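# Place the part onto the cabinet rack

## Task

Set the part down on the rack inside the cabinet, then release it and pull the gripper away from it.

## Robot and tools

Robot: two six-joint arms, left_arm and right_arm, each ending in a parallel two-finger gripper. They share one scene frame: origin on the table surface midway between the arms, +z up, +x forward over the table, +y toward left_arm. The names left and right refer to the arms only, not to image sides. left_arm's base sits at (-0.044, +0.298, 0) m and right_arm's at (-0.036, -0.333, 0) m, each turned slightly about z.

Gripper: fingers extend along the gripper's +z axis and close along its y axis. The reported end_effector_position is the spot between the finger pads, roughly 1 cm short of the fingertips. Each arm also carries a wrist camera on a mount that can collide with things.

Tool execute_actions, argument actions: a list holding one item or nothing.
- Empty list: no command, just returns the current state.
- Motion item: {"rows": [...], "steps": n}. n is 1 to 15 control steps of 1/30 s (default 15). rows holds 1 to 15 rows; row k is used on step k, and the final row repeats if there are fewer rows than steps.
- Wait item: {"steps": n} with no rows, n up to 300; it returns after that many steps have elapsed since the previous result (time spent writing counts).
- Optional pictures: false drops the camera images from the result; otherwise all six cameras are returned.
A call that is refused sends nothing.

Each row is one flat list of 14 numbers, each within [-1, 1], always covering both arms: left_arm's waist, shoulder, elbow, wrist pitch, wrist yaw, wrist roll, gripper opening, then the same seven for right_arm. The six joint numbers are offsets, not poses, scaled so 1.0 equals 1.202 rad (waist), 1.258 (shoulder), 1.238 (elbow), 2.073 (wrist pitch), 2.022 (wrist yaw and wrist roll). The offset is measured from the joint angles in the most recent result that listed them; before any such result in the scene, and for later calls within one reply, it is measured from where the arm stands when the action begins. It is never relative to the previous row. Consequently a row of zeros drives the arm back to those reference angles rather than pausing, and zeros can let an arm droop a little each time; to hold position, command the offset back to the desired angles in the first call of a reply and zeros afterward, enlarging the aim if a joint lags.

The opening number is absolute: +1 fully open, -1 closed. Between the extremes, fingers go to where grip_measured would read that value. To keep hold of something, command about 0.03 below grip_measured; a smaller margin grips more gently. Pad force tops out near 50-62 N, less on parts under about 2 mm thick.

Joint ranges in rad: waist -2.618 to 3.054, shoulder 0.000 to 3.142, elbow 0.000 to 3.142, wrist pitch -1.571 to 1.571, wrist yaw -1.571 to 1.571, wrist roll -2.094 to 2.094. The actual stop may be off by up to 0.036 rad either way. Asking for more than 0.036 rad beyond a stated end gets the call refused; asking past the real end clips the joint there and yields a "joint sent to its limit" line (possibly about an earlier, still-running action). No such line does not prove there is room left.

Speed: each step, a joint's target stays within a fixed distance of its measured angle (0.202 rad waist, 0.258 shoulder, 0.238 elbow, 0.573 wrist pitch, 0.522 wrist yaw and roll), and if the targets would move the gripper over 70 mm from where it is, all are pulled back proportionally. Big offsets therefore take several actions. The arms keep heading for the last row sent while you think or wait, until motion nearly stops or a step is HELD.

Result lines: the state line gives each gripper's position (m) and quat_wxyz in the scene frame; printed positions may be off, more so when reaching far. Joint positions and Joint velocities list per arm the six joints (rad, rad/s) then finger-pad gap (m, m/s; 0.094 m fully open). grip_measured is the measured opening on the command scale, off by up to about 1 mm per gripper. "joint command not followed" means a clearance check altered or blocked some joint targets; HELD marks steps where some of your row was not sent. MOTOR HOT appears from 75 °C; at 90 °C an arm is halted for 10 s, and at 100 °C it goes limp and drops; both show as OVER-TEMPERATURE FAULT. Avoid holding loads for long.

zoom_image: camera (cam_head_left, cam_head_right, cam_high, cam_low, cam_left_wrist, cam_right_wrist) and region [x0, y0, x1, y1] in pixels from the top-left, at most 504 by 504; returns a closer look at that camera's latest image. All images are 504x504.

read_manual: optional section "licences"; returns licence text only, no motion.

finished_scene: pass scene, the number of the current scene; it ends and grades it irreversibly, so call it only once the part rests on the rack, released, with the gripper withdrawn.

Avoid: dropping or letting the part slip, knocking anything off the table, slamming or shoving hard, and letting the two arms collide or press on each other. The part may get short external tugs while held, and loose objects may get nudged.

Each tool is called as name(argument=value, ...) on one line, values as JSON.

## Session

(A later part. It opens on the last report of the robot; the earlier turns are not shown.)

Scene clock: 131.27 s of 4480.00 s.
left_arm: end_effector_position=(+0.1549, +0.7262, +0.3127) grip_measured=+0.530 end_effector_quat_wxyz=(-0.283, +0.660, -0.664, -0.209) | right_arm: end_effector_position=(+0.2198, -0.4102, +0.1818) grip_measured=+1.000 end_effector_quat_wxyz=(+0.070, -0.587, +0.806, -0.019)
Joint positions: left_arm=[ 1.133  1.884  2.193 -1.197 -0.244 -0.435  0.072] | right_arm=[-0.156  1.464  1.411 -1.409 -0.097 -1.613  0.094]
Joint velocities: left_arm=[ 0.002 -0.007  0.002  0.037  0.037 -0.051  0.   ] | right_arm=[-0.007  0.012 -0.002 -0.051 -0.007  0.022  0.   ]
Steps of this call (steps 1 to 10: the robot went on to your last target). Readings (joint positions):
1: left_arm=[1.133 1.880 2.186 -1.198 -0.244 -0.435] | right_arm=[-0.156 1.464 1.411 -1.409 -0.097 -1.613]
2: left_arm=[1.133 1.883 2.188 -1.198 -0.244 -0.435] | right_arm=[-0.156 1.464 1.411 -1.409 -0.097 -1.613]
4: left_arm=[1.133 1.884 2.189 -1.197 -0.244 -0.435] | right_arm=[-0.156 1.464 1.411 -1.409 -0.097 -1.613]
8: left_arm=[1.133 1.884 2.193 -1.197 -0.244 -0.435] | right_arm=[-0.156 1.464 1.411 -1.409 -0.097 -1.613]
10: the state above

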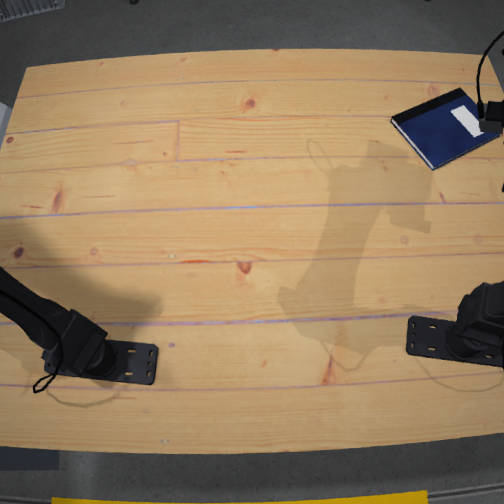

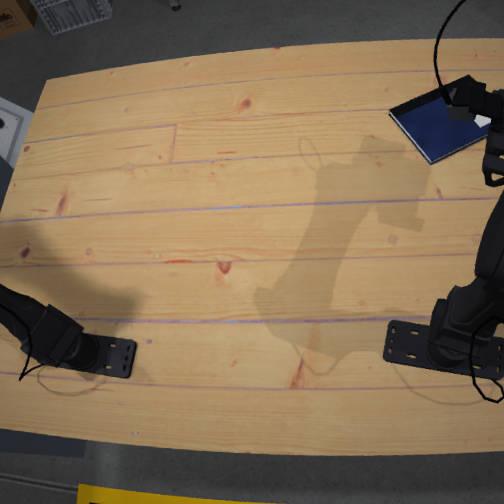

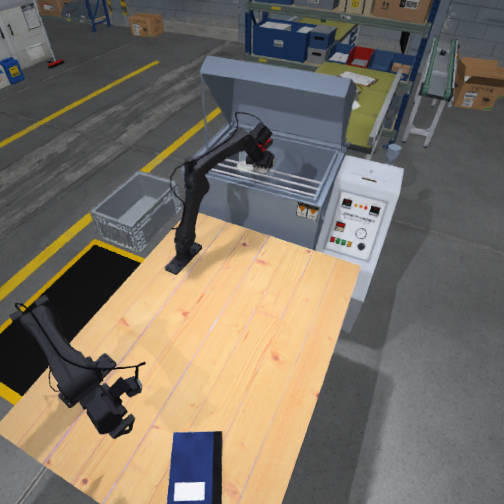

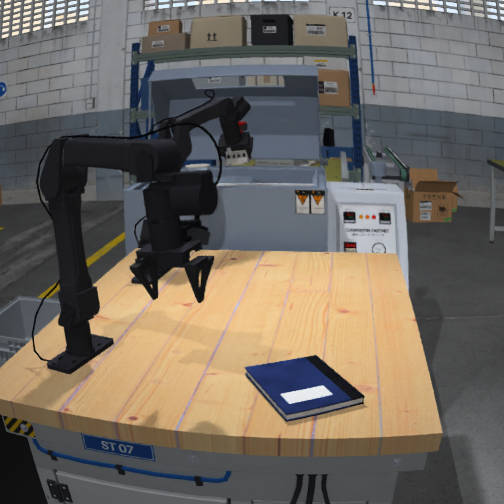

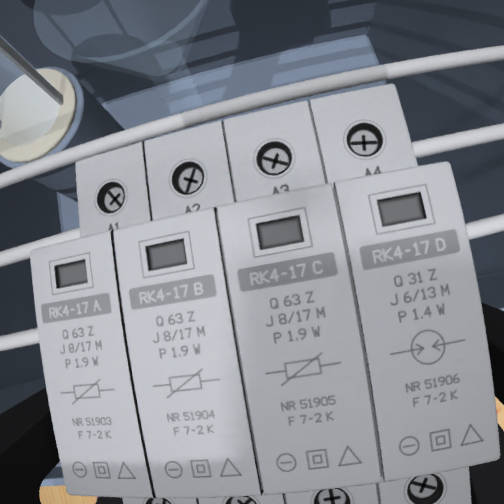

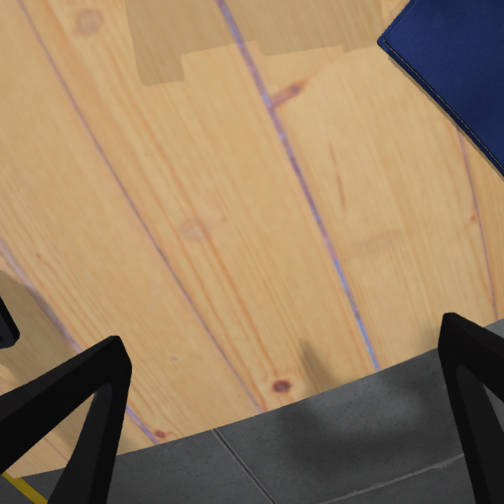

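execute_actions(actions=[{"rows":[[0.002,-0.017,0.036,0.036,-0.017,0.001,0.495,0,0,0,0,0,0,1],[0.004,-0.012,0.04,0.038,-0.022,0.002,0.495,0,0,0,0,0,0,1],[0.006,-0.004,0.045,0.04,-0.027,0.003,0.495,0,0,0,0,0,0,1],[0.008,0.006,0.051,0.043,-0.032,0.004,0.495,0,0,0,0,0,0,1],[0.01,0.018,0.058,0.046,-0.037,0.005,0.495,0,0,0,0,0,0,1],[0.013,0.031,0.065,0.049,-0.042,0.005,0.495,0,0,0,0,0,0,1],[0.015,0.045,0.072,0.052,-0.046,0.006,0.495,0,0,0,0,0,0,1],[0.018,0.059,0.079,0.054,-0.05,0.006,0.495,0,0,0,0,0,0,1],[0.02,0.073,0.086,0.056,-0.053,0.007,0.495,0,0,0,0,0,0,1],[0.022,0.087,0.092,0.058,-0.055,0.007,0.495,0,0,0,0,0,0,1],[0.024,0.1,0.097,0.06,-0.056,0.007,0.495,0,0,0,0,0,0,1],[0.025,0.112,0.102,0.061,-0.057,0.007,0.495,0,0,0,0,0,0,1],[0.026,0.122,0.105,0.062,-0.057,0.007,0.495,0,0,0,0,0,0,1],[0.027,0.129,0.107,0.062,-0.057,0.007,0.495,0,0,0,0,0,0,1],[0.027,0.134,0.107,0.062,-0.057,0.007,0.495,0,0,0,0,0,0,1]],"steps":15}], pictures=false)

execute_actions(actions=[{"steps":14}])

Scene clock: 165.93 s of 4480.00 s.
left_arm: end_effector_position=(+0.1545, +0.7766, +0.2753) grip_measured=+0.530 end_effector_quat_wxyz=(-0.254, +0.674, -0.650, -0.243) | right_arm: end_effector_position=(+0.2198, -0.4103, +0.1818) grip_measured=+1.000 end_effector_quat_wxyz=(+0.070, -0.587, +0.806, -0.019)
Joint positions: left_arm=[ 1.157  2.058  2.284 -1.142 -0.321 -0.429  0.072] | right_arm=[-0.156  1.464  1.411 -1.409 -0.096 -1.613  0.094]
Joint velocities: left_arm=[ 0.027  0.462 -0.012 -0.037 -0.037 -0.007 -0.   ] | right_arm=[-0.037  0.017  0.032  0.007 -0.051 -0.022  0.   ]
Steps of this call (steps 1 to 30: the robot went on to your last target; steps 31 to 90: nothing new was sent; then 31.17 s passed at rest; steps 91 to 105: all 15 steps of this action). Readings (joint positions):
91: left_arm=[1.133 1.884 2.193 -1.197 -0.245 -0.435] | right_arm=[-0.156 1.464 1.411 -1.409 -0.097 -1.613]
92: left_arm=[1.133 1.885 2.195 -1.197 -0.247 -0.435] | right_arm=[-0.156 1.464 1.411 -1.409 -0.097 -1.613]
94: left_arm=[1.133 1.892 2.206 -1.197 -0.256 -0.435] | right_arm=[-0.156 1.464 1.411 -1.409 -0.096 -1.613]
98: left_arm=[1.137 1.933 2.245 -1.181 -0.284 -0.433] | right_arm=[-0.156 1.464 1.411 -1.409 -0.096 -1.613]
105: the state above

Scene clock: 166.40 s of 4480.00 s.
left_arm: end_effector_position=(+0.1556, +0.7832, +0.2557) grip_measured=+0.530 end_effector_quat_wxyz=(-0.236, +0.676, -0.655, -0.241) | right_arm: end_effector_position=(+0.2198, -0.4103, +0.1818) grip_measured=+1.000 end_effector_quat_wxyz=(+0.070, -0.587, +0.806, -0.019)
Joint positions: left_arm=[ 1.16   2.099  2.284 -1.138 -0.325 -0.428  0.072] | right_arm=[-0.156  1.464  1.411 -1.409 -0.096 -1.613  0.094]
Joint velocities: left_arm=[ 0.017  0.022 -0.012 -0.022 -0.022  0.007 -0.002] | right_arm=[-0.017  0.027  0.002 -0.007 -0.066 -0.051  0.   ]
Steps of this call (steps 1 to 14: the robot went on to your last target). Readings (joint positions):
1: left_arm=[1.159 2.073 2.284 -1.141 -0.322 -0.429] | right_arm=[-0.156 1.464 1.411 -1.409 -0.096 -1.613]
2: left_arm=[1.160 2.085 2.284 -1.141 -0.323 -0.429] | right_arm=[-0.156 1.464 1.411 -1.409 -0.096 -1.613]
4: left_arm=[1.160 2.101 2.284 -1.141 -0.323 -0.429] | right_arm=[-0.156 1.464 1.411 -1.409 -0.096 -1.613]
8: left_arm=[1.160 2.102 2.284 -1.140 -0.324 -0.428] | right_arm=[-0.156 1.464 1.411 -1.409 -0.096 -1.613]
14: the state above

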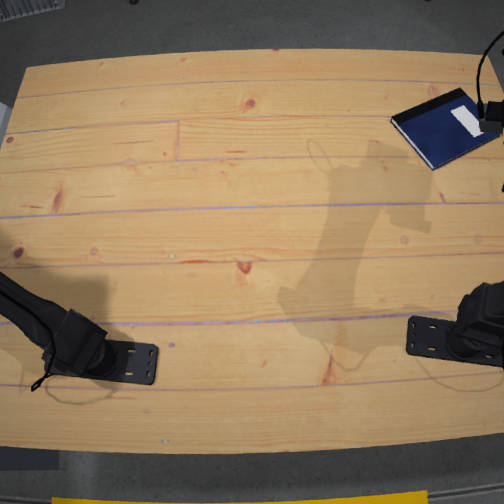

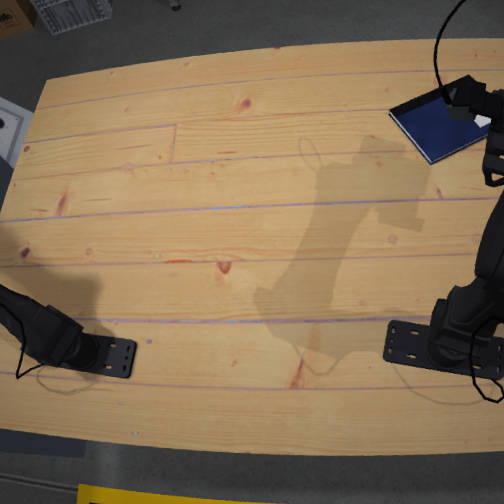

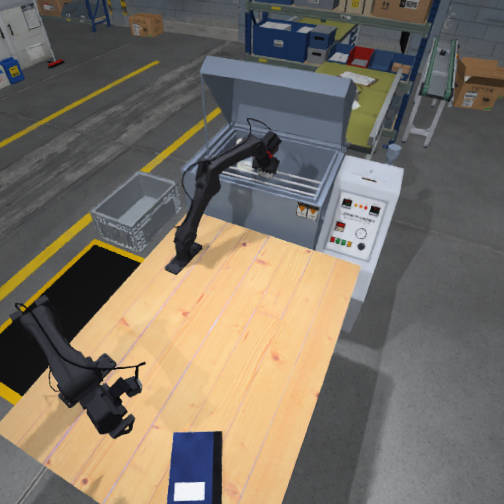

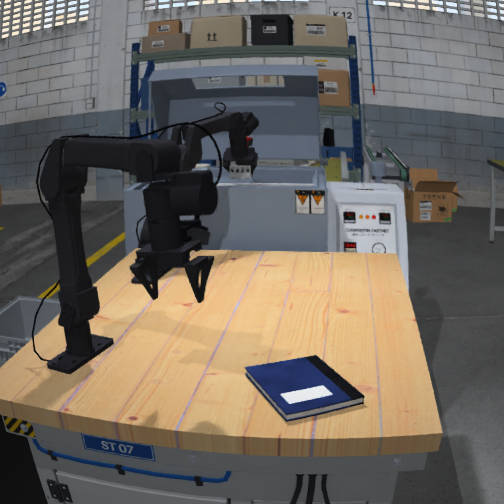

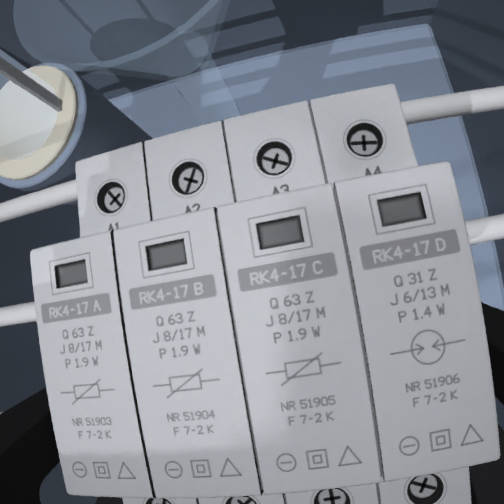

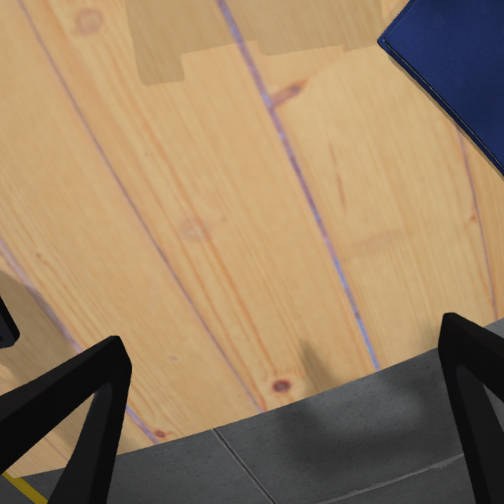

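zoom_image(camera="cam_left_wrist", region=[380, 60, 504, 280])

zoom_image(camera="cam_left_wrist", region=[0, 140, 124, 360])

Region (380, 60, 504, 280) of cam_left_wrist's 504x504 image, scaled by 2.291, with more detail than that image has; it fills the left 284 columns of this view, and the rest is white.

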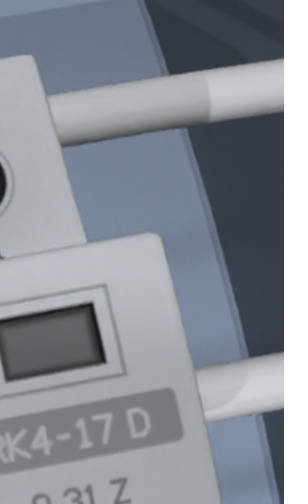

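Region (0, 140, 124, 360) of cam_left_wrist's 504x504 image, scaled by 2.291, with more detail than that image has; it fills the left 284 columns of this view, and the rest is white.

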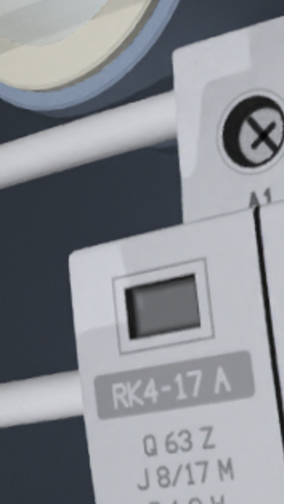

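execute_actions(actions=[{"rows":[[0,-0.039,0.026,0.038,-0.017,0,0.495,0,0,0,0,0,0,1],[0,-0.041,0.018,0.042,-0.017,0,0.495,0,0,0,0,0,0,1],[0,-0.043,0.009,0.046,-0.017,0,0.495,0,0,0,0,0,0,1],[0,-0.046,-0.001,0.051,-0.017,0,0.495,0,0,0,0,0,0,1],[0,-0.049,-0.012,0.056,-0.017,0,0.495,0,0,0,0,0,0,1],[0,-0.052,-0.023,0.061,-0.017,0,0.495,0,0,0,0,0,0,1],[0,-0.055,-0.035,0.066,-0.017,0,0.495,0,0,0,0,0,0,1],[0,-0.058,-0.047,0.07,-0.017,0,0.495,0,0,0,0,0,0,1],[0,-0.061,-0.058,0.074,-0.017,0,0.495,0,0,0,0,0,0,1],[0,-0.064,-0.069,0.077,-0.017,0,0.495,0,0,0,0,0,0,1],[0,-0.067,-0.079,0.08,-0.017,0,0.495,0,0,0,0,0,0,1],[0,-0.069,-0.088,0.082,-0.017,0,0.495,0,0,0,0,0,0,1],[0,-0.071,-0.096,0.083,-0.017,0,0.495,0,0,0,0,0,0,1],[0,-0.072,-0.102,0.084,-0.017,0,0.495,0,0,0,0,0,0,1],[0,-0.073,-0.106,0.084,-0.017,0,0.495,0,0,0,0,0,0,1]],"steps":15}], pictures=false)

execute_actions(actions=[{"steps":8}], pictures=false)

execute_actions(actions=[{"rows":[[0,-0.036,0.01,0.037,-0.017,0,0.495,0,0,0,0,0,0,1],[0,-0.036,0.008,0.037,-0.017,0,0.495,0,0,0,0,0,0,1],[0,-0.036,0.006,0.038,-0.017,0,0.495,0,0,0,0,0,0,1],[0,-0.036,0.004,0.038,-0.017,0,0.495,0,0,0,0,0,0,1],[0,-0.036,0.002,0.039,-0.017,0,0.495,0,0,0,0,0,0,1],[0,-0.036,0,0.039,-0.017,0,0.495,0,0,0,0,0,0,1],[0,-0.036,-0.002,0.04,-0.017,0,0.495,0,0,0,0,0,0,1],[0,-0.036,-0.004,0.04,-0.017,0,0.495,0,0,0,0,0,0,1],[0,-0.036,-0.006,0.041,-0.017,0,0.495,0,0,0,0,0,0,1],[0,-0.036,-0.008,0.041,-0.017,0,0.495,0,0,0,0,0,0,1],[0,-0.036,-0.01,0.042,-0.017,0,0.495,0,0,0,0,0,0,1],[0,-0.036,-0.012,0.042,-0.017,0,0.495,0,0,0,0,0,0,1]],"steps":15}])

Scene clock: 196.47 s of 4480.00 s.
left_arm: end_effector_position=(+0.1548, +0.7820, +0.2399) grip_measured=+0.530 end_effector_quat_wxyz=(-0.235, +0.676, -0.655, -0.241) | right_arm: end_effector_position=(+0.2198, -0.4104, +0.1818) grip_measured=+1.000 end_effector_quat_wxyz=(+0.070, -0.587, +0.806, -0.019)
Joint positions: left_arm=[ 1.16   2.058  2.155 -1.051 -0.326 -0.428  0.072] | right_arm=[-0.156  1.464  1.411 -1.409 -0.096 -1.613  0.094]
Joint velocities: left_arm=[ 0.012  0.002 -0.242  0.095 -0.007 -0.051 -0.   ] | right_arm=[-0.022  0.012 -0.017 -0.007 -0.051 -0.007  0.   ]
Steps of this call (steps 1 to 30: the robot went on to your last target; steps 31 to 90: nothing new was sent; then 26.57 s passed at rest; steps 91 to 105: all 15 steps of this action). Readings (joint positions):
91: left_arm=[1.160 2.099 2.284 -1.138 -0.325 -0.428] | right_arm=[-0.156 1.464 1.411 -1.409 -0.096 -1.613]
92: left_arm=[1.160 2.099 2.284 -1.137 -0.325 -0.428] | right_arm=[-0.156 1.464 1.411 -1.409 -0.096 -1.613]
94: left_arm=[1.160 2.098 2.282 -1.127 -0.325 -0.428] | right_arm=[-0.156 1.464 1.411 -1.409 -0.096 -1.613]
98: left_arm=[1.160 2.079 2.240 -1.093 -0.326 -0.428] | right_arm=[-0.156 1.464 1.411 -1.409 -0.096 -1.613]
105: the state above

Scene clock: 196.73 s of 4480.00 s.
left_arm: end_effector_position=(+0.1549, +0.7821, +0.2352) grip_measured=+0.530 end_effector_quat_wxyz=(-0.232, +0.677, -0.656, -0.241) | right_arm: end_effector_position=(+0.2198, -0.4104, +0.1818) grip_measured=+1.000 end_effector_quat_wxyz=(+0.070, -0.587, +0.806, -0.019)
Joint positions: left_arm=[ 1.16   2.058  2.138 -1.041 -0.326 -0.428  0.072] | right_arm=[-0.156  1.464  1.411 -1.409 -0.096 -1.613  0.094]
Joint velocities: left_arm=[-0.002 -0.002 -0.012  0.066 -0.022  0.051 -0.   ] | right_arm=[ 0.012 -0.012 -0.022  0.051 -0.051 -0.007  0.   ]
Steps of this call (steps 1 to 8: the robot went on to your last target). Readings (joint positions):
1: left_arm=[1.160 2.058 2.148 -1.050 -0.326 -0.428] | right_arm=[-0.156 1.464 1.411 -1.409 -0.096 -1.613]
2: left_arm=[1.160 2.058 2.143 -1.048 -0.326 -0.428] | right_arm=[-0.156 1.464 1.411 -1.409 -0.096 -1.613]
4: left_arm=[1.160 2.058 2.138 -1.048 -0.326 -0.428] | right_arm=[-0.156 1.464 1.411 -1.409 -0.096 -1.613]
8: the state above

Scene clock: 197.23 s of 4480.00 s.
left_arm: end_effector_position=(+0.1545, +0.7817, +0.2270) grip_measured=+0.530 end_effector_quat_wxyz=(-0.226, +0.677, -0.658, -0.239) | right_arm: end_effector_position=(+0.2197, -0.4106, +0.1818) grip_measured=+1.000 end_effector_quat_wxyz=(+0.069, -0.587, +0.806, -0.019)
Joint positions: left_arm=[ 1.16   2.058  2.111 -1.027 -0.327 -0.428  0.072] | right_arm=[-0.156  1.464  1.411 -1.409 -0.095 -1.613  0.094]
Joint velocities: left_arm=[-0.002  0.022 -0.037  0.037 -0.022  0.037  0.001] | right_arm=[-0.007 -0.002 -0.002  0.037  0.007 -0.022  0.   ]
Steps of this call (steps 1 to 15: all 15 steps of this action). Readings (joint positions):
1: left_arm=[1.160 2.058 2.138 -1.039 -0.326 -0.428] | right_arm=[-0.156 1.464 1.411 -1.409 -0.095 -1.613]
2: left_arm=[1.160 2.058 2.138 -1.038 -0.326 -0.428] | right_arm=[-0.156 1.464 1.411 -1.409 -0.095 -1.613]
4: left_arm=[1.160 2.058 2.138 -1.036 -0.326 -0.428] | right_arm=[-0.156 1.464 1.411 -1.409 -0.095 -1.613]
8: left_arm=[1.160 2.058 2.129 -1.029 -0.327 -0.428] | right_arm=[-0.156 1.464 1.411 -1.409 -0.095 -1.613]
15: the state above

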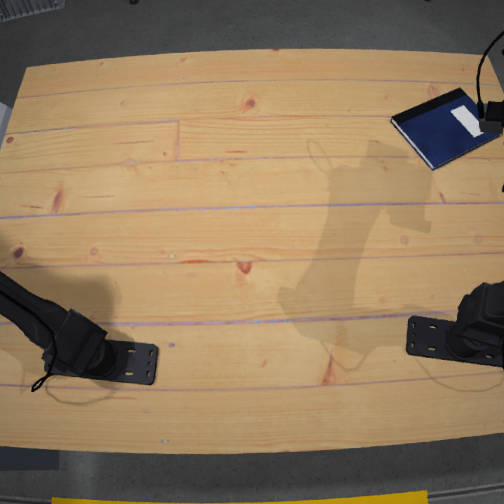

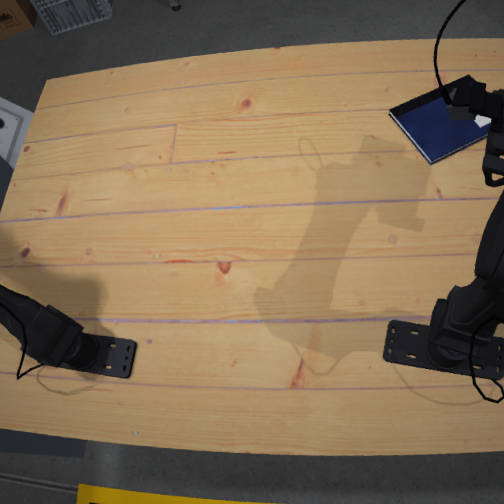

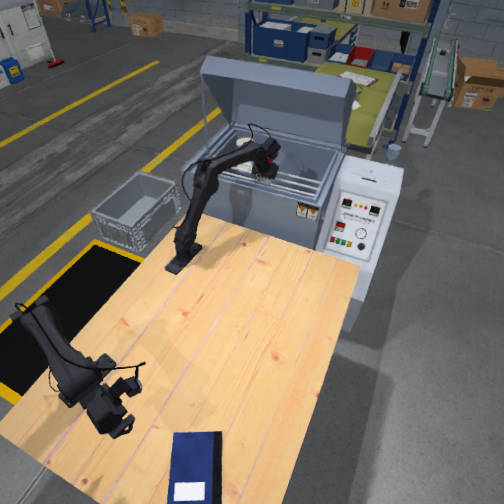

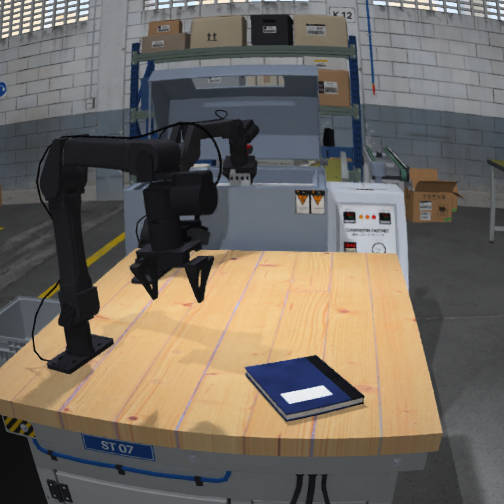

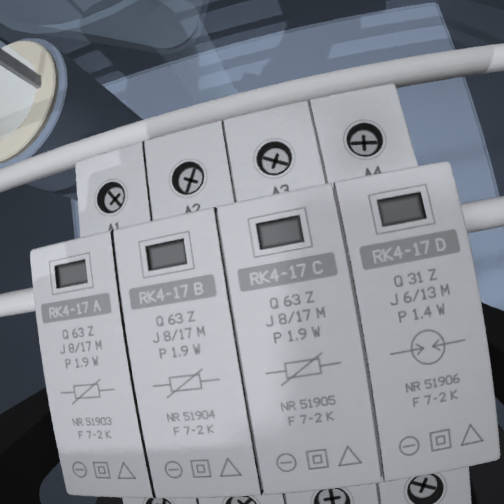

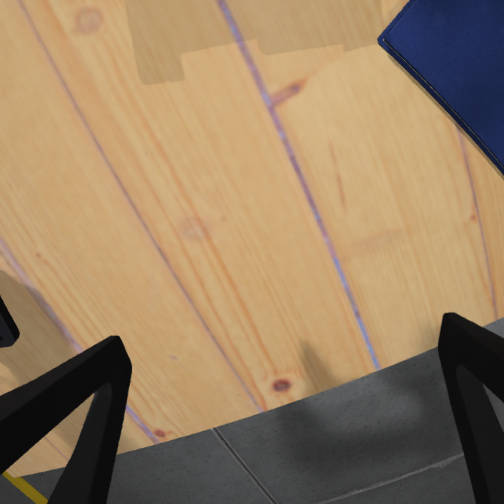

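execute_actions(actions=[{"rows":[[0,-0.036,0.007,0.037,-0.016,0,0.495,0,0,0,0,0,0,1],[0,-0.036,0.005,0.039,-0.016,0,0.495,0,0,0,0,0,0,1],[0,-0.036,0.003,0.04,-0.016,0,0.495,0,0,0,0,0,0,1],[0,-0.036,0.001,0.041,-0.016,0,0.495,0,0,0,0,0,0,1],[0,-0.036,-0.001,0.042,-0.016,0,0.495,0,0,0,0,0,0,1],[0,-0.036,-0.003,0.043,-0.016,0,0.495,0,0,0,0,0,0,1],[0,-0.036,-0.005,0.044,-0.016,0,0.495,0,0,0,0,0,0,1],[0,-0.036,-0.007,0.045,-0.016,0,0.495,0,0,0,0,0,0,1],[0,-0.036,-0.009,0.046,-0.016,0,0.495,0,0,0,0,0,0,1],[0,-0.036,-0.011,0.046,-0.016,0,0.495,0,0,0,0,0,0,1]],"steps":15}], pictures=false)

Scene clock: 203.73 s of 4480.00 s.
left_arm: end_effector_position=(+0.1556, +0.7840, +0.2230) grip_measured=+0.530 end_effector_quat_wxyz=(-0.229, +0.677, -0.657, -0.240) | right_arm: end_effector_position=(+0.2197, -0.4107, +0.1818) grip_measured=+1.000 end_effector_quat_wxyz=(+0.069, -0.587, +0.806, -0.019)
Joint positions: left_arm=[ 1.16   2.058  2.09  -1.    -0.328 -0.428  0.072] | right_arm=[-0.156  1.464  1.411 -1.409 -0.094 -1.613  0.094]
Joint velocities: left_arm=[ 0.007 -0.012  0.002  0.007  0.007  0.051 -0.001] | right_arm=[ 0.012  0.027 -0.002 -0.081 -0.007  0.007  0.   ]
Steps of this call (steps 1 to 15: the robot went on to your last target; steps 16 to 90: nothing new was sent; then 3.00 s passed at rest; steps 91 to 105: all 15 steps of this action). Readings (joint positions):
91: left_arm=[1.160 2.058 2.111 -1.024 -0.327 -0.428] | right_arm=[-0.156 1.464 1.411 -1.409 -0.095 -1.613]
92: left_arm=[1.160 2.058 2.111 -1.023 -0.327 -0.428] | right_arm=[-0.156 1.464 1.411 -1.409 -0.095 -1.613]
94: left_arm=[1.160 2.058 2.110 -1.019 -0.327 -0.428] | right_arm=[-0.156 1.464 1.411 -1.409 -0.095 -1.613]
98: left_arm=[1.160 2.058 2.097 -1.009 -0.327 -0.428] | right_arm=[-0.156 1.464 1.411 -1.409 -0.094 -1.613]
105: the state above

execute_actions(actions=[{"rows":[[0,-0.036,0.003,0.033,-0.016,0,0.495,0,0,0,0,0,0,1],[0,-0.036,0.001,0.033,-0.016,0,0.495,0,0,0,0,0,0,1],[0,-0.036,-0.001,0.034,-0.016,0,0.495,0,0,0,0,0,0,1],[0,-0.036,-0.003,0.034,-0.016,0,0.495,0,0,0,0,0,0,1],[0,-0.036,-0.005,0.035,-0.016,0,0.495,0,0,0,0,0,0,1],[0,-0.036,-0.007,0.035,-0.016,0,0.495,0,0,0,0,0,0,1],[0,-0.036,-0.009,0.035,-0.016,0,0.495,0,0,0,0,0,0,1]],"steps":12}], pictures=false)

execute_actions(actions=[{"rows":[[0,-0.032,0.003,0.026,-0.013,0,0.515,0,0,0,0,0,0,1],[0,-0.031,0.004,0.023,-0.012,0,0.535,0,0,0,0,0,0,1],[0,-0.03,0.005,0.02,-0.011,0,0.555,0,0,0,0,0,0,1],[0,-0.029,0.005,0.017,-0.01,0,0.585,0,0,0,0,0,0,1],[0,-0.028,0.005,0.015,-0.008,0,0.63,0,0,0,0,0,0,1],[0,-0.028,0.005,0.013,-0.007,0,0.68,0,0,0,0,0,0,1],[0,-0.028,0.005,0.012,-0.006,0,0.74,0,0,0,0,0,0,1],[0,-0.028,0.005,0.012,-0.005,0,0.8,0,0,0,0,0,0,1],[0,-0.028,0.005,0.012,-0.005,0,0.86,0,0,0,0,0,0,1],[0,-0.028,0.005,0.012,-0.005,0,0.92,0,0,0,0,0,0,1],[0,-0.028,0.005,0.012,-0.005,0,1,0,0,0,0,0,0,1]],"steps":14}], pictures=false)

execute_actions(actions=[{"rows":[[-0.007,-0.025,0.02,0,0,0,1,0,0,0,0,0,0,1],[-0.01,-0.032,0.024,-0.006,0,0,1,0,0,0,0,0,0,1],[-0.013,-0.04,0.029,-0.014,0,0,1,0,0,0,0,0,0,1],[-0.017,-0.05,0.035,-0.024,0,0,1,0,0,0,0,0,0,1],[-0.021,-0.061,0.041,-0.035,0,0,1,0,0,0,0,0,0,1],[-0.025,-0.073,0.048,-0.047,0,0,1,0,0,0,0,0,0,1],[-0.029,-0.085,0.055,-0.059,0,0,1,0,0,0,0,0,0,1],[-0.033,-0.097,0.062,-0.071,0,0,1,0,0,0,0,0,0,1],[-0.037,-0.109,0.069,-0.083,0,0,1,0,0,0,0,0,0,1],[-0.041,-0.121,0.076,-0.095,0,0,1,0,0,0,0,0,0,1],[-0.045,-0.133,0.082,-0.106,0,0,1,0,0,0,0,0,0,1],[-0.049,-0.145,0.088,-0.117,0,0,1,0,0,0,0,0,0,1],[-0.053,-0.157,0.093,-0.127,0,0,1,0,0,0,0,0,0,1],[-0.057,-0.17,0.097,-0.136,0,0,1,0,0,0,0,0,0,1],[-0.06,-0.185,0.1,-0.143,0,0,1,0,0,0,0,0,0,1]],"steps":15}], pictures=true)

execute_actions(actions=[{"rows":[[-0.012,-0.055,0.018,-0.03,0,0,1,0,0,0,0,0,0,1],[-0.018,-0.073,0.012,-0.03,0.005,0.005,1,0,0,0,0,0,0,1],[-0.025,-0.094,0.002,-0.03,0.01,0.01,1,0,0,0,0,0,0,1],[-0.033,-0.117,-0.013,-0.029,0.015,0.015,1,0,0,0,0,0,0,1],[-0.042,-0.142,-0.033,-0.028,0.02,0.02,1,0,0,0,0,0,0,1],[-0.052,-0.168,-0.057,-0.026,0.025,0.025,1,0,0,0,0,0,0,1],[-0.062,-0.195,-0.084,-0.024,0.03,0.03,1,0,0,0,0,0,0,1],[-0.073,-0.222,-0.113,-0.022,0.035,0.035,1,0,0,0,0,0,0,1],[-0.084,-0.249,-0.143,-0.02,0.04,0.04,1,0,0,0,0,0,0,1],[-0.095,-0.276,-0.173,-0.018,0.045,0.045,1,0,0,0,0,0,0,1],[-0.106,-0.303,-0.203,-0.016,0.05,0.05,1,0,0,0,0,0,0,1],[-0.117,-0.33,-0.233,-0.014,0.055,0.055,1,0,0,0,0,0,0,1],[-0.128,-0.357,-0.263,-0.012,0.06,0.06,1,0,0,0,0,0,0,1],[-0.139,-0.384,-0.293,-0.01,0.065,0.065,1,0,0,0,0,0,0,1],[-0.15,-0.411,-0.323,-0.008,0.07,0.07,1,0,0,0,0,0,0,1]],"steps":15}], pictures=false)

execute_actions(actions=[{"rows":[[-0.035,-0.073,-0.085,0,0.025,0.028,1,0,0,0,0,0,0,1],[-0.046,-0.096,-0.112,0.001,0.029,0.032,1,0,0,0,0,0,0,1],[-0.057,-0.117,-0.138,0.002,0.033,0.036,1,0,0,0,0,0,0,1],[-0.068,-0.136,-0.162,0.003,0.036,0.039,1,0,0,0,0,0,0,1],[-0.079,-0.153,-0.184,0.004,0.039,0.042,1,0,0,0,0,0,0,1],[-0.09,-0.168,-0.204,0.005,0.042,0.045,1,0,0,0,0,0,0,1],[-0.1,-0.181,-0.222,0.006,0.044,0.047,1,0,0,0,0,0,0,1],[-0.109,-0.192,-0.238,0.007,0.046,0.049,1,0,0,0,0,0,0,1],[-0.117,-0.201,-0.252,0.008,0.047,0.05,1,0,0,0,0,0,0,1],[-0.124,-0.208,-0.263,0.008,0.048,0.051,1,0,0,0,0,0,0,1],[-0.129,-0.213,-0.271,0.008,0.048,0.051,1,0,0,0,0,0,0,1],[-0.132,-0.216,-0.276,0.008,0.048,0.051,1,0,0,0,0,0,0,1]],"steps":15}], pictures=true)

Scene clock: 230.93 s of 4480.00 s.
left_arm: end_effector_position=(+0.1556, +0.7841, +0.2224) grip_measured=+0.530 end_effector_quat_wxyz=(-0.231, +0.677, -0.656, -0.241) | right_arm: end_effector_position=(+0.2196, -0.4108, +0.1818) grip_measured=+1.000 end_effector_quat_wxyz=(+0.069, -0.587, +0.807, -0.020)
Joint positions: left_arm=[ 1.16   2.051  2.075 -0.986 -0.328 -0.428  0.072] | right_arm=[-0.156  1.464  1.411 -1.409 -0.093 -1.613  0.094]
Joint velocities: left_arm=[-0.007 -0.017  0.012 -0.066 -0.007  0.022 -0.001] | right_arm=[ 0.002 -0.007 -0.022  0.037 -0.022  0.007  0.   ]
Steps of this call (steps 1 to 15: the robot went on to your last target; steps 16 to 90: nothing new was sent; then 23.80 s passed at rest; steps 91 to 102: all 12 steps of this action). Readings (joint positions):
91: left_arm=[1.160 2.058 2.090 -0.999 -0.328 -0.428] | right_arm=[-0.156 1.464 1.411 -1.409 -0.094 -1.613]
92: left_arm=[1.160 2.058 2.088 -0.998 -0.328 -0.428] | right_arm=[-0.156 1.464 1.411 -1.409 -0.094 -1.613]
94: left_arm=[1.160 2.056 2.084 -0.995 -0.328 -0.428] | right_arm=[-0.156 1.464 1.411 -1.409 -0.094 -1.613]
98: left_arm=[1.160 2.052 2.077 -0.988 -0.328 -0.428] | right_arm=[-0.156 1.464 1.411 -1.409 -0.094 -1.613]
102: the state above

Scene clock: 231.40 s of 4480.00 s.
left_arm: end_effector_position=(+0.1554, +0.7844, +0.2321) grip_measured=+1.000 end_effector_quat_wxyz=(-0.243, +0.676, -0.651, -0.245) | right_arm: end_effector_position=(+0.2196, -0.4109, +0.1818) grip_measured=+1.000 end_effector_quat_wxyz=(+0.069, -0.587, +0.807, -0.020)
Joint positions: left_arm=[ 1.16   2.035  2.075 -0.976 -0.33  -0.428  0.094] | right_arm=[-0.156  1.464  1.411 -1.409 -0.093 -1.613  0.094]
Joint velocities: left_arm=[ 0.002  0.002 -0.022 -0.007 -0.037 -0.022  0.   ] | right_arm=[-0.007 -0.002  0.007 -0.007  0.007 -0.007  0.   ]
Steps of this call (steps 1 to 14: all 14 steps of this action). Readings (joint positions):
1: left_arm=[1.160 2.051 2.075 -0.986 -0.328 -0.428] | right_arm=[-0.156 1.464 1.411 -1.409 -0.093 -1.613]
2: left_arm=[1.160 2.051 2.075 -0.986 -0.328 -0.428] | right_arm=[-0.156 1.464 1.411 -1.409 -0.093 -1.613]
4: left_arm=[1.160 2.051 2.075 -0.985 -0.329 -0.428] | right_arm=[-0.156 1.464 1.411 -1.409 -0.093 -1.613]
8: left_arm=[1.160 2.042 2.075 -0.979 -0.330 -0.428] | right_arm=[-0.156 1.464 1.411 -1.409 -0.093 -1.613]
14: the state above

Scene clock: 231.90 s of 4480.00 s.
left_arm: end_effector_position=(+0.1526, +0.7223, +0.3305) grip_measured=+1.000 end_effector_quat_wxyz=(-0.294, +0.652, -0.654, -0.248) | right_arm: end_effector_position=(+0.2196, -0.4110, +0.1818) grip_measured=+1.000 end_effector_quat_wxyz=(+0.068, -0.587, +0.807, -0.020)
Joint positions: left_arm=[ 1.101  1.845  2.173 -1.167 -0.33  -0.428  0.094] | right_arm=[-0.156  1.464  1.411 -1.409 -0.092 -1.613  0.094]
Joint velocities: left_arm=[-0.129 -0.579  0.178 -0.52   0.037  0.066  0.   ] | right_arm=[ 0.007 -0.002 -0.007  0.081  0.037 -0.051  0.   ]
Steps of this call (steps 1 to 15: all 15 steps of this action). Readings (joint positions):
1: left_arm=[1.160 2.035 2.075 -0.976 -0.330 -0.428] | right_arm=[-0.156 1.464 1.411 -1.409 -0.093 -1.613]
2: left_arm=[1.160 2.034 2.075 -0.976 -0.330 -0.428] | right_arm=[-0.156 1.464 1.411 -1.409 -0.093 -1.613]
4: left_arm=[1.158 2.026 2.078 -0.984 -0.330 -0.428] | right_arm=[-0.156 1.464 1.411 -1.409 -0.093 -1.613]
8: left_arm=[1.141 1.983 2.106 -1.038 -0.330 -0.428] | right_arm=[-0.156 1.464 1.411 -1.409 -0.092 -1.613]
15: the state above

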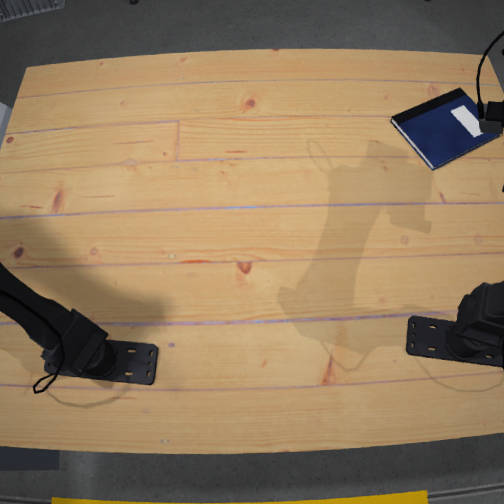

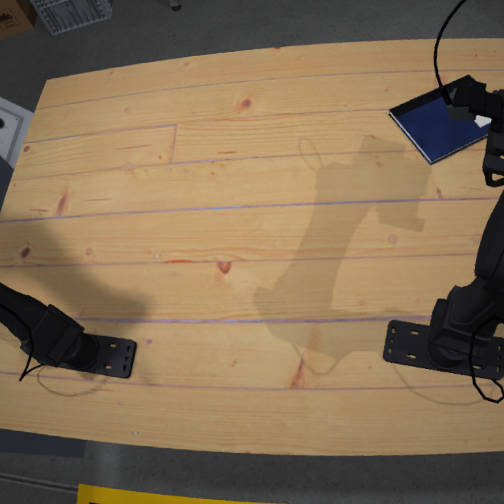

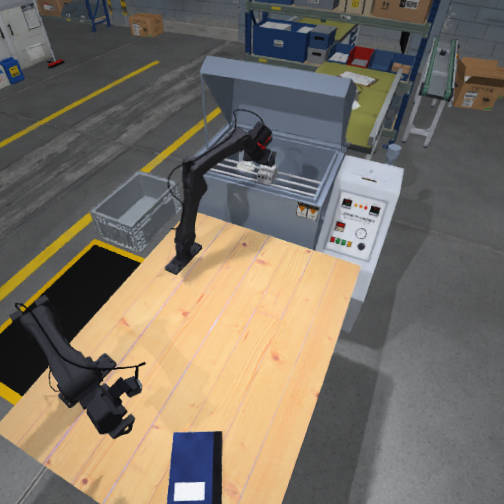

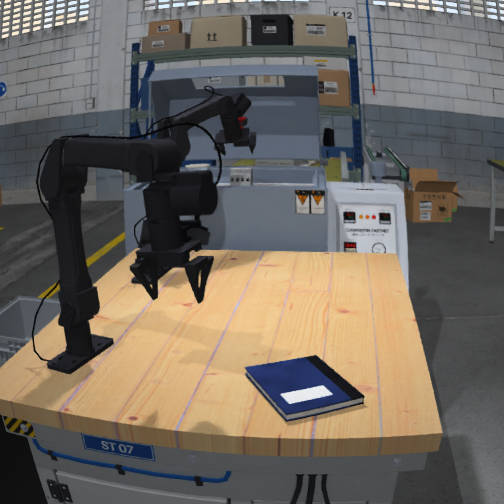

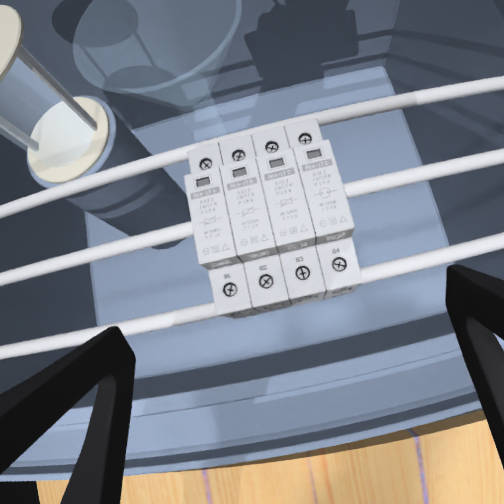

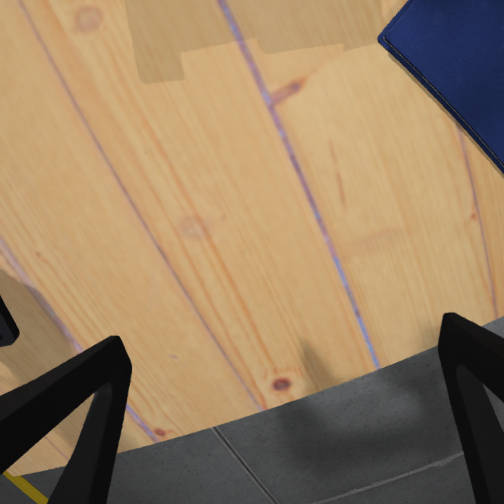

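Scene clock: 232.40 s of 4480.00 s.
left_arm: end_effector_position=(+0.1519, +0.5893, +0.3749) grip_measured=+1.000 end_effector_quat_wxyz=(+0.360, -0.549, +0.725, +0.207) | right_arm: end_effector_position=(+0.2195, -0.4111, +0.1818) grip_measured=+1.000 end_effector_quat_wxyz=(+0.068, -0.587, +0.807, -0.020)
Joint positions: left_arm=[ 0.949  1.394  1.844 -1.188 -0.233 -0.334  0.094] | right_arm=[-0.156  1.464  1.411 -1.409 -0.091 -1.613  0.094]
Joint velocities: left_arm=[-0.364 -0.935 -1.077  0.022  0.271  0.227  0.   ] | right_arm=[-0.012 -0.002 -0.002  0.022  0.007 -0.066  0.   ]
Steps of this call (steps 1 to 15: all 15 steps of this action). Readings (joint positions):
1: left_arm=[1.097 1.825 2.176 -1.178 -0.330 -0.428] | right_arm=[-0.156 1.464 1.411 -1.409 -0.092 -1.613]
2: left_arm=[1.094 1.803 2.176 -1.183 -0.329 -0.428] | right_arm=[-0.156 1.464 1.411 -1.409 -0.092 -1.613]
4: left_arm=[1.085 1.760 2.174 -1.191 -0.323 -0.422] | right_arm=[-0.156 1.464 1.411 -1.409 -0.092 -1.613]
8: left_arm=[1.045 1.636 2.095 -1.192 -0.299 -0.397] | right_arm=[-0.156 1.464 1.411 -1.409 -0.092 -1.613]
15: the state above

Scene clock: 232.90 s of 4480.00 s.
left_arm: end_effector_position=(+0.1555, +0.5043, +0.3240) grip_measured=+1.000 end_effector_quat_wxyz=(+0.343, -0.449, +0.811, +0.150) | right_arm: end_effector_position=(+0.2195, -0.4112, +0.1818) grip_measured=+1.000 end_effector_quat_wxyz=(+0.068, -0.587, +0.807, -0.020)
Joint positions: left_arm=[ 0.8    1.14   1.511 -1.186 -0.144 -0.244  0.094] | right_arm=[-0.156  1.464  1.411 -1.409 -0.091 -1.613  0.094]
Joint velocities: left_arm=[-0.017  0.012 -0.032  0.066  0.081  0.081  0.   ] | right_arm=[-0.017 -0.007  0.017 -0.007 -0.066 -0.066  0.   ]
Steps of this call (steps 1 to 15: all 15 steps of this action). Readings (joint positions):
1: left_arm=[0.936 1.363 1.807 -1.188 -0.223 -0.324] | right_arm=[-0.156 1.464 1.411 -1.409 -0.091 -1.613]
2: left_arm=[0.923 1.332 1.771 -1.188 -0.215 -0.315] | right_arm=[-0.156 1.464 1.411 -1.409 -0.091 -1.613]
4: left_arm=[0.896 1.277 1.703 -1.187 -0.197 -0.297] | right_arm=[-0.156 1.464 1.411 -1.409 -0.091 -1.613]
8: left_arm=[0.845 1.191 1.594 -1.186 -0.169 -0.268] | right_arm=[-0.156 1.464 1.411 -1.409 -0.091 -1.613]
15: the state above

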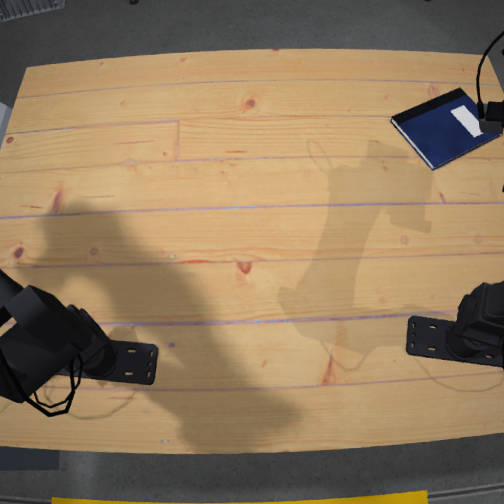

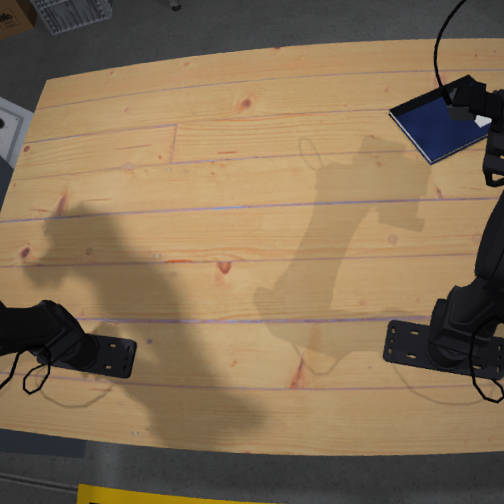

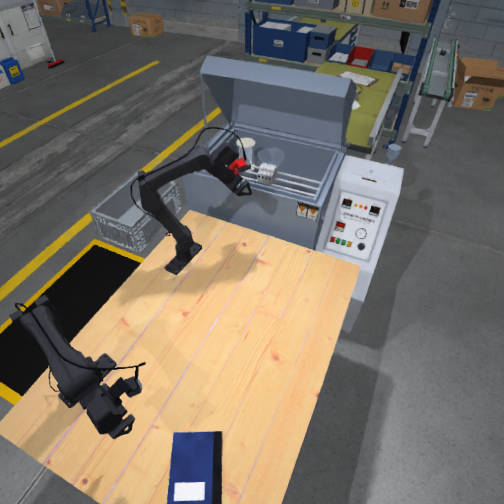

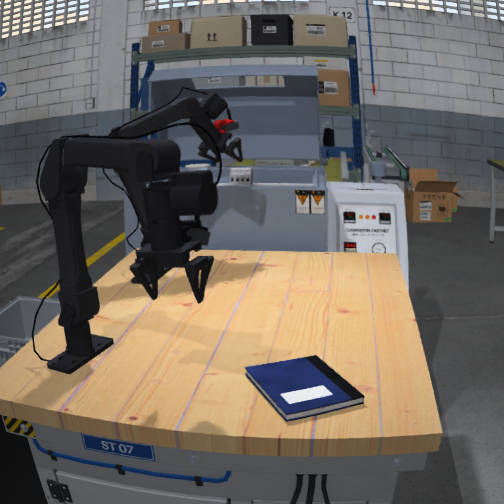

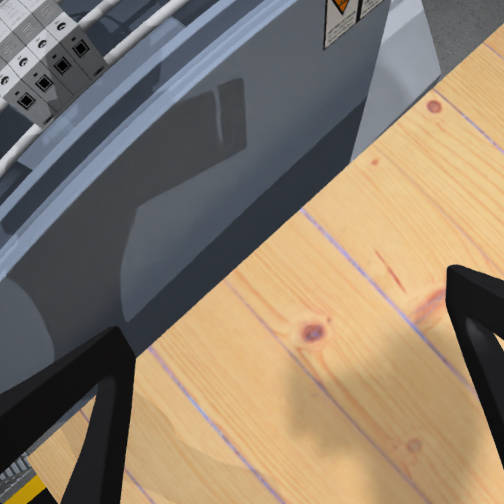

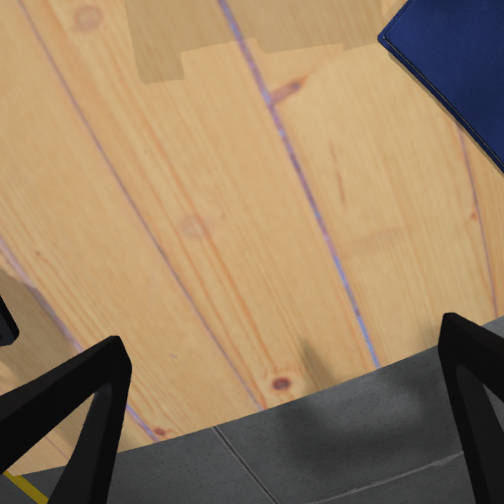

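execute_actions(actions=[])

Scene clock: 236.60 s of 4480.00 s.
left_arm: end_effector_position=(+0.1559, +0.5038, +0.3233) grip_measured=+1.000 end_effector_quat_wxyz=(+0.342, -0.446, +0.813, +0.150) | right_arm: end_effector_position=(+0.2195, -0.4112, +0.1818) grip_measured=+1.000 end_effector_quat_wxyz=(+0.068, -0.587, +0.807, -0.020)
Joint positions: left_arm=[ 0.8    1.14   1.51  -1.186 -0.141 -0.237  0.094] | right_arm=[-0.156  1.464  1.411 -1.409 -0.091 -1.613  0.094]
Joint velocities: left_arm=[ 0.007 -0.007 -0.012 -0.095 -0.066 -0.081  0.   ] | right_arm=[-0.002 -0.022  0.012  0.081 -0.022  0.037  0.   ]
Steps of this call (steps 1 to 15: the robot went on to your last target; steps 16 to 90: nothing new was sent; then 0.70 s passed at rest). Readings (joint positions):
1: left_arm=[0.800 1.140 1.510 -1.186 -0.143 -0.242] | right_arm=[-0.156 1.464 1.411 -1.409 -0.091 -1.613]
2: left_arm=[0.800 1.140 1.510 -1.186 -0.143 -0.241] | right_arm=[-0.156 1.464 1.411 -1.409 -0.091 -1.613]
4: left_arm=[0.800 1.140 1.510 -1.186 -0.142 -0.240] | right_arm=[-0.156 1.464 1.411 -1.409 -0.091 -1.613]
8: left_arm=[0.800 1.140 1.510 -1.186 -0.142 -0.239] | right_arm=[-0.156 1.464 1.411 -1.409 -0.091 -1.613]
90: the state above
All arms were judged still, so your last target was given up. Only a new action makes them travel on or press farther. Fingers that are still opening or closing keep moving.

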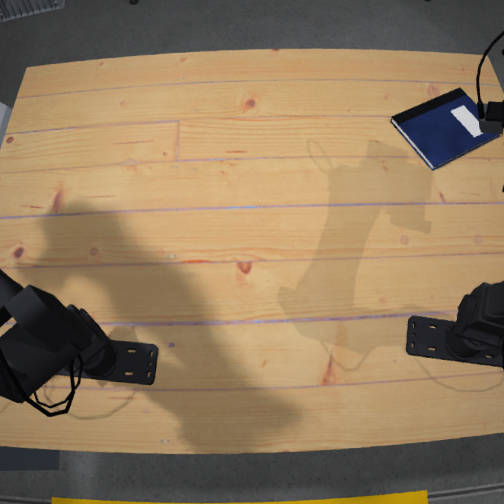

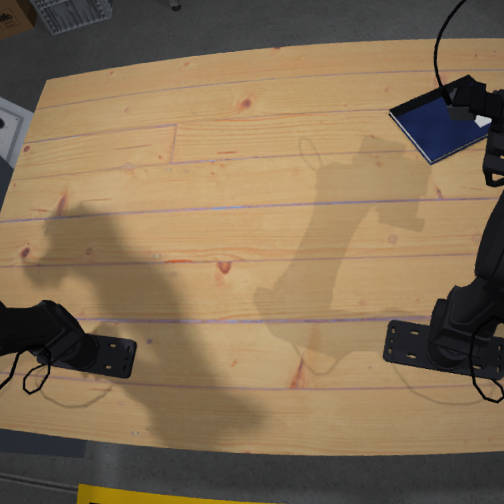

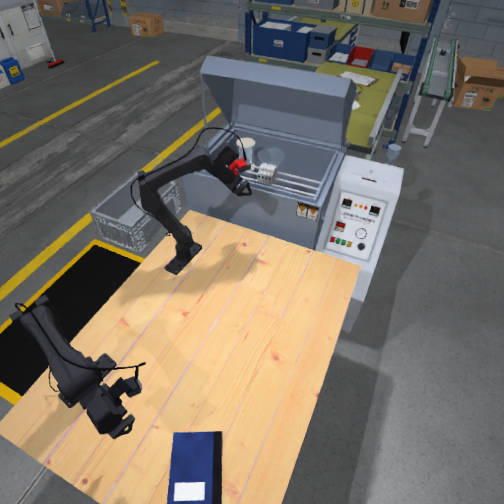

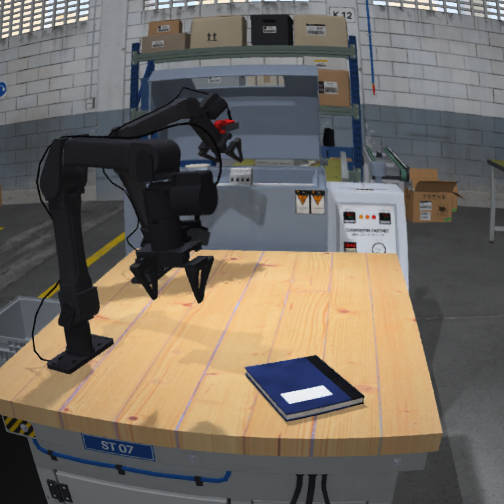

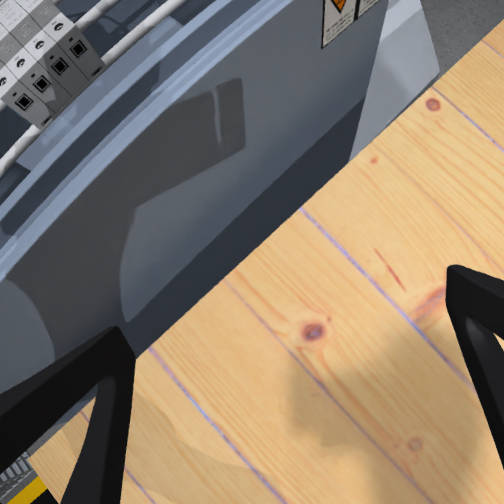

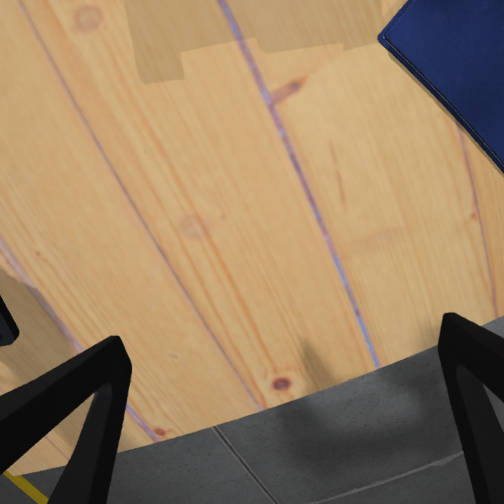

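finished_scene(scene=2)

The scene is finished: the task was done.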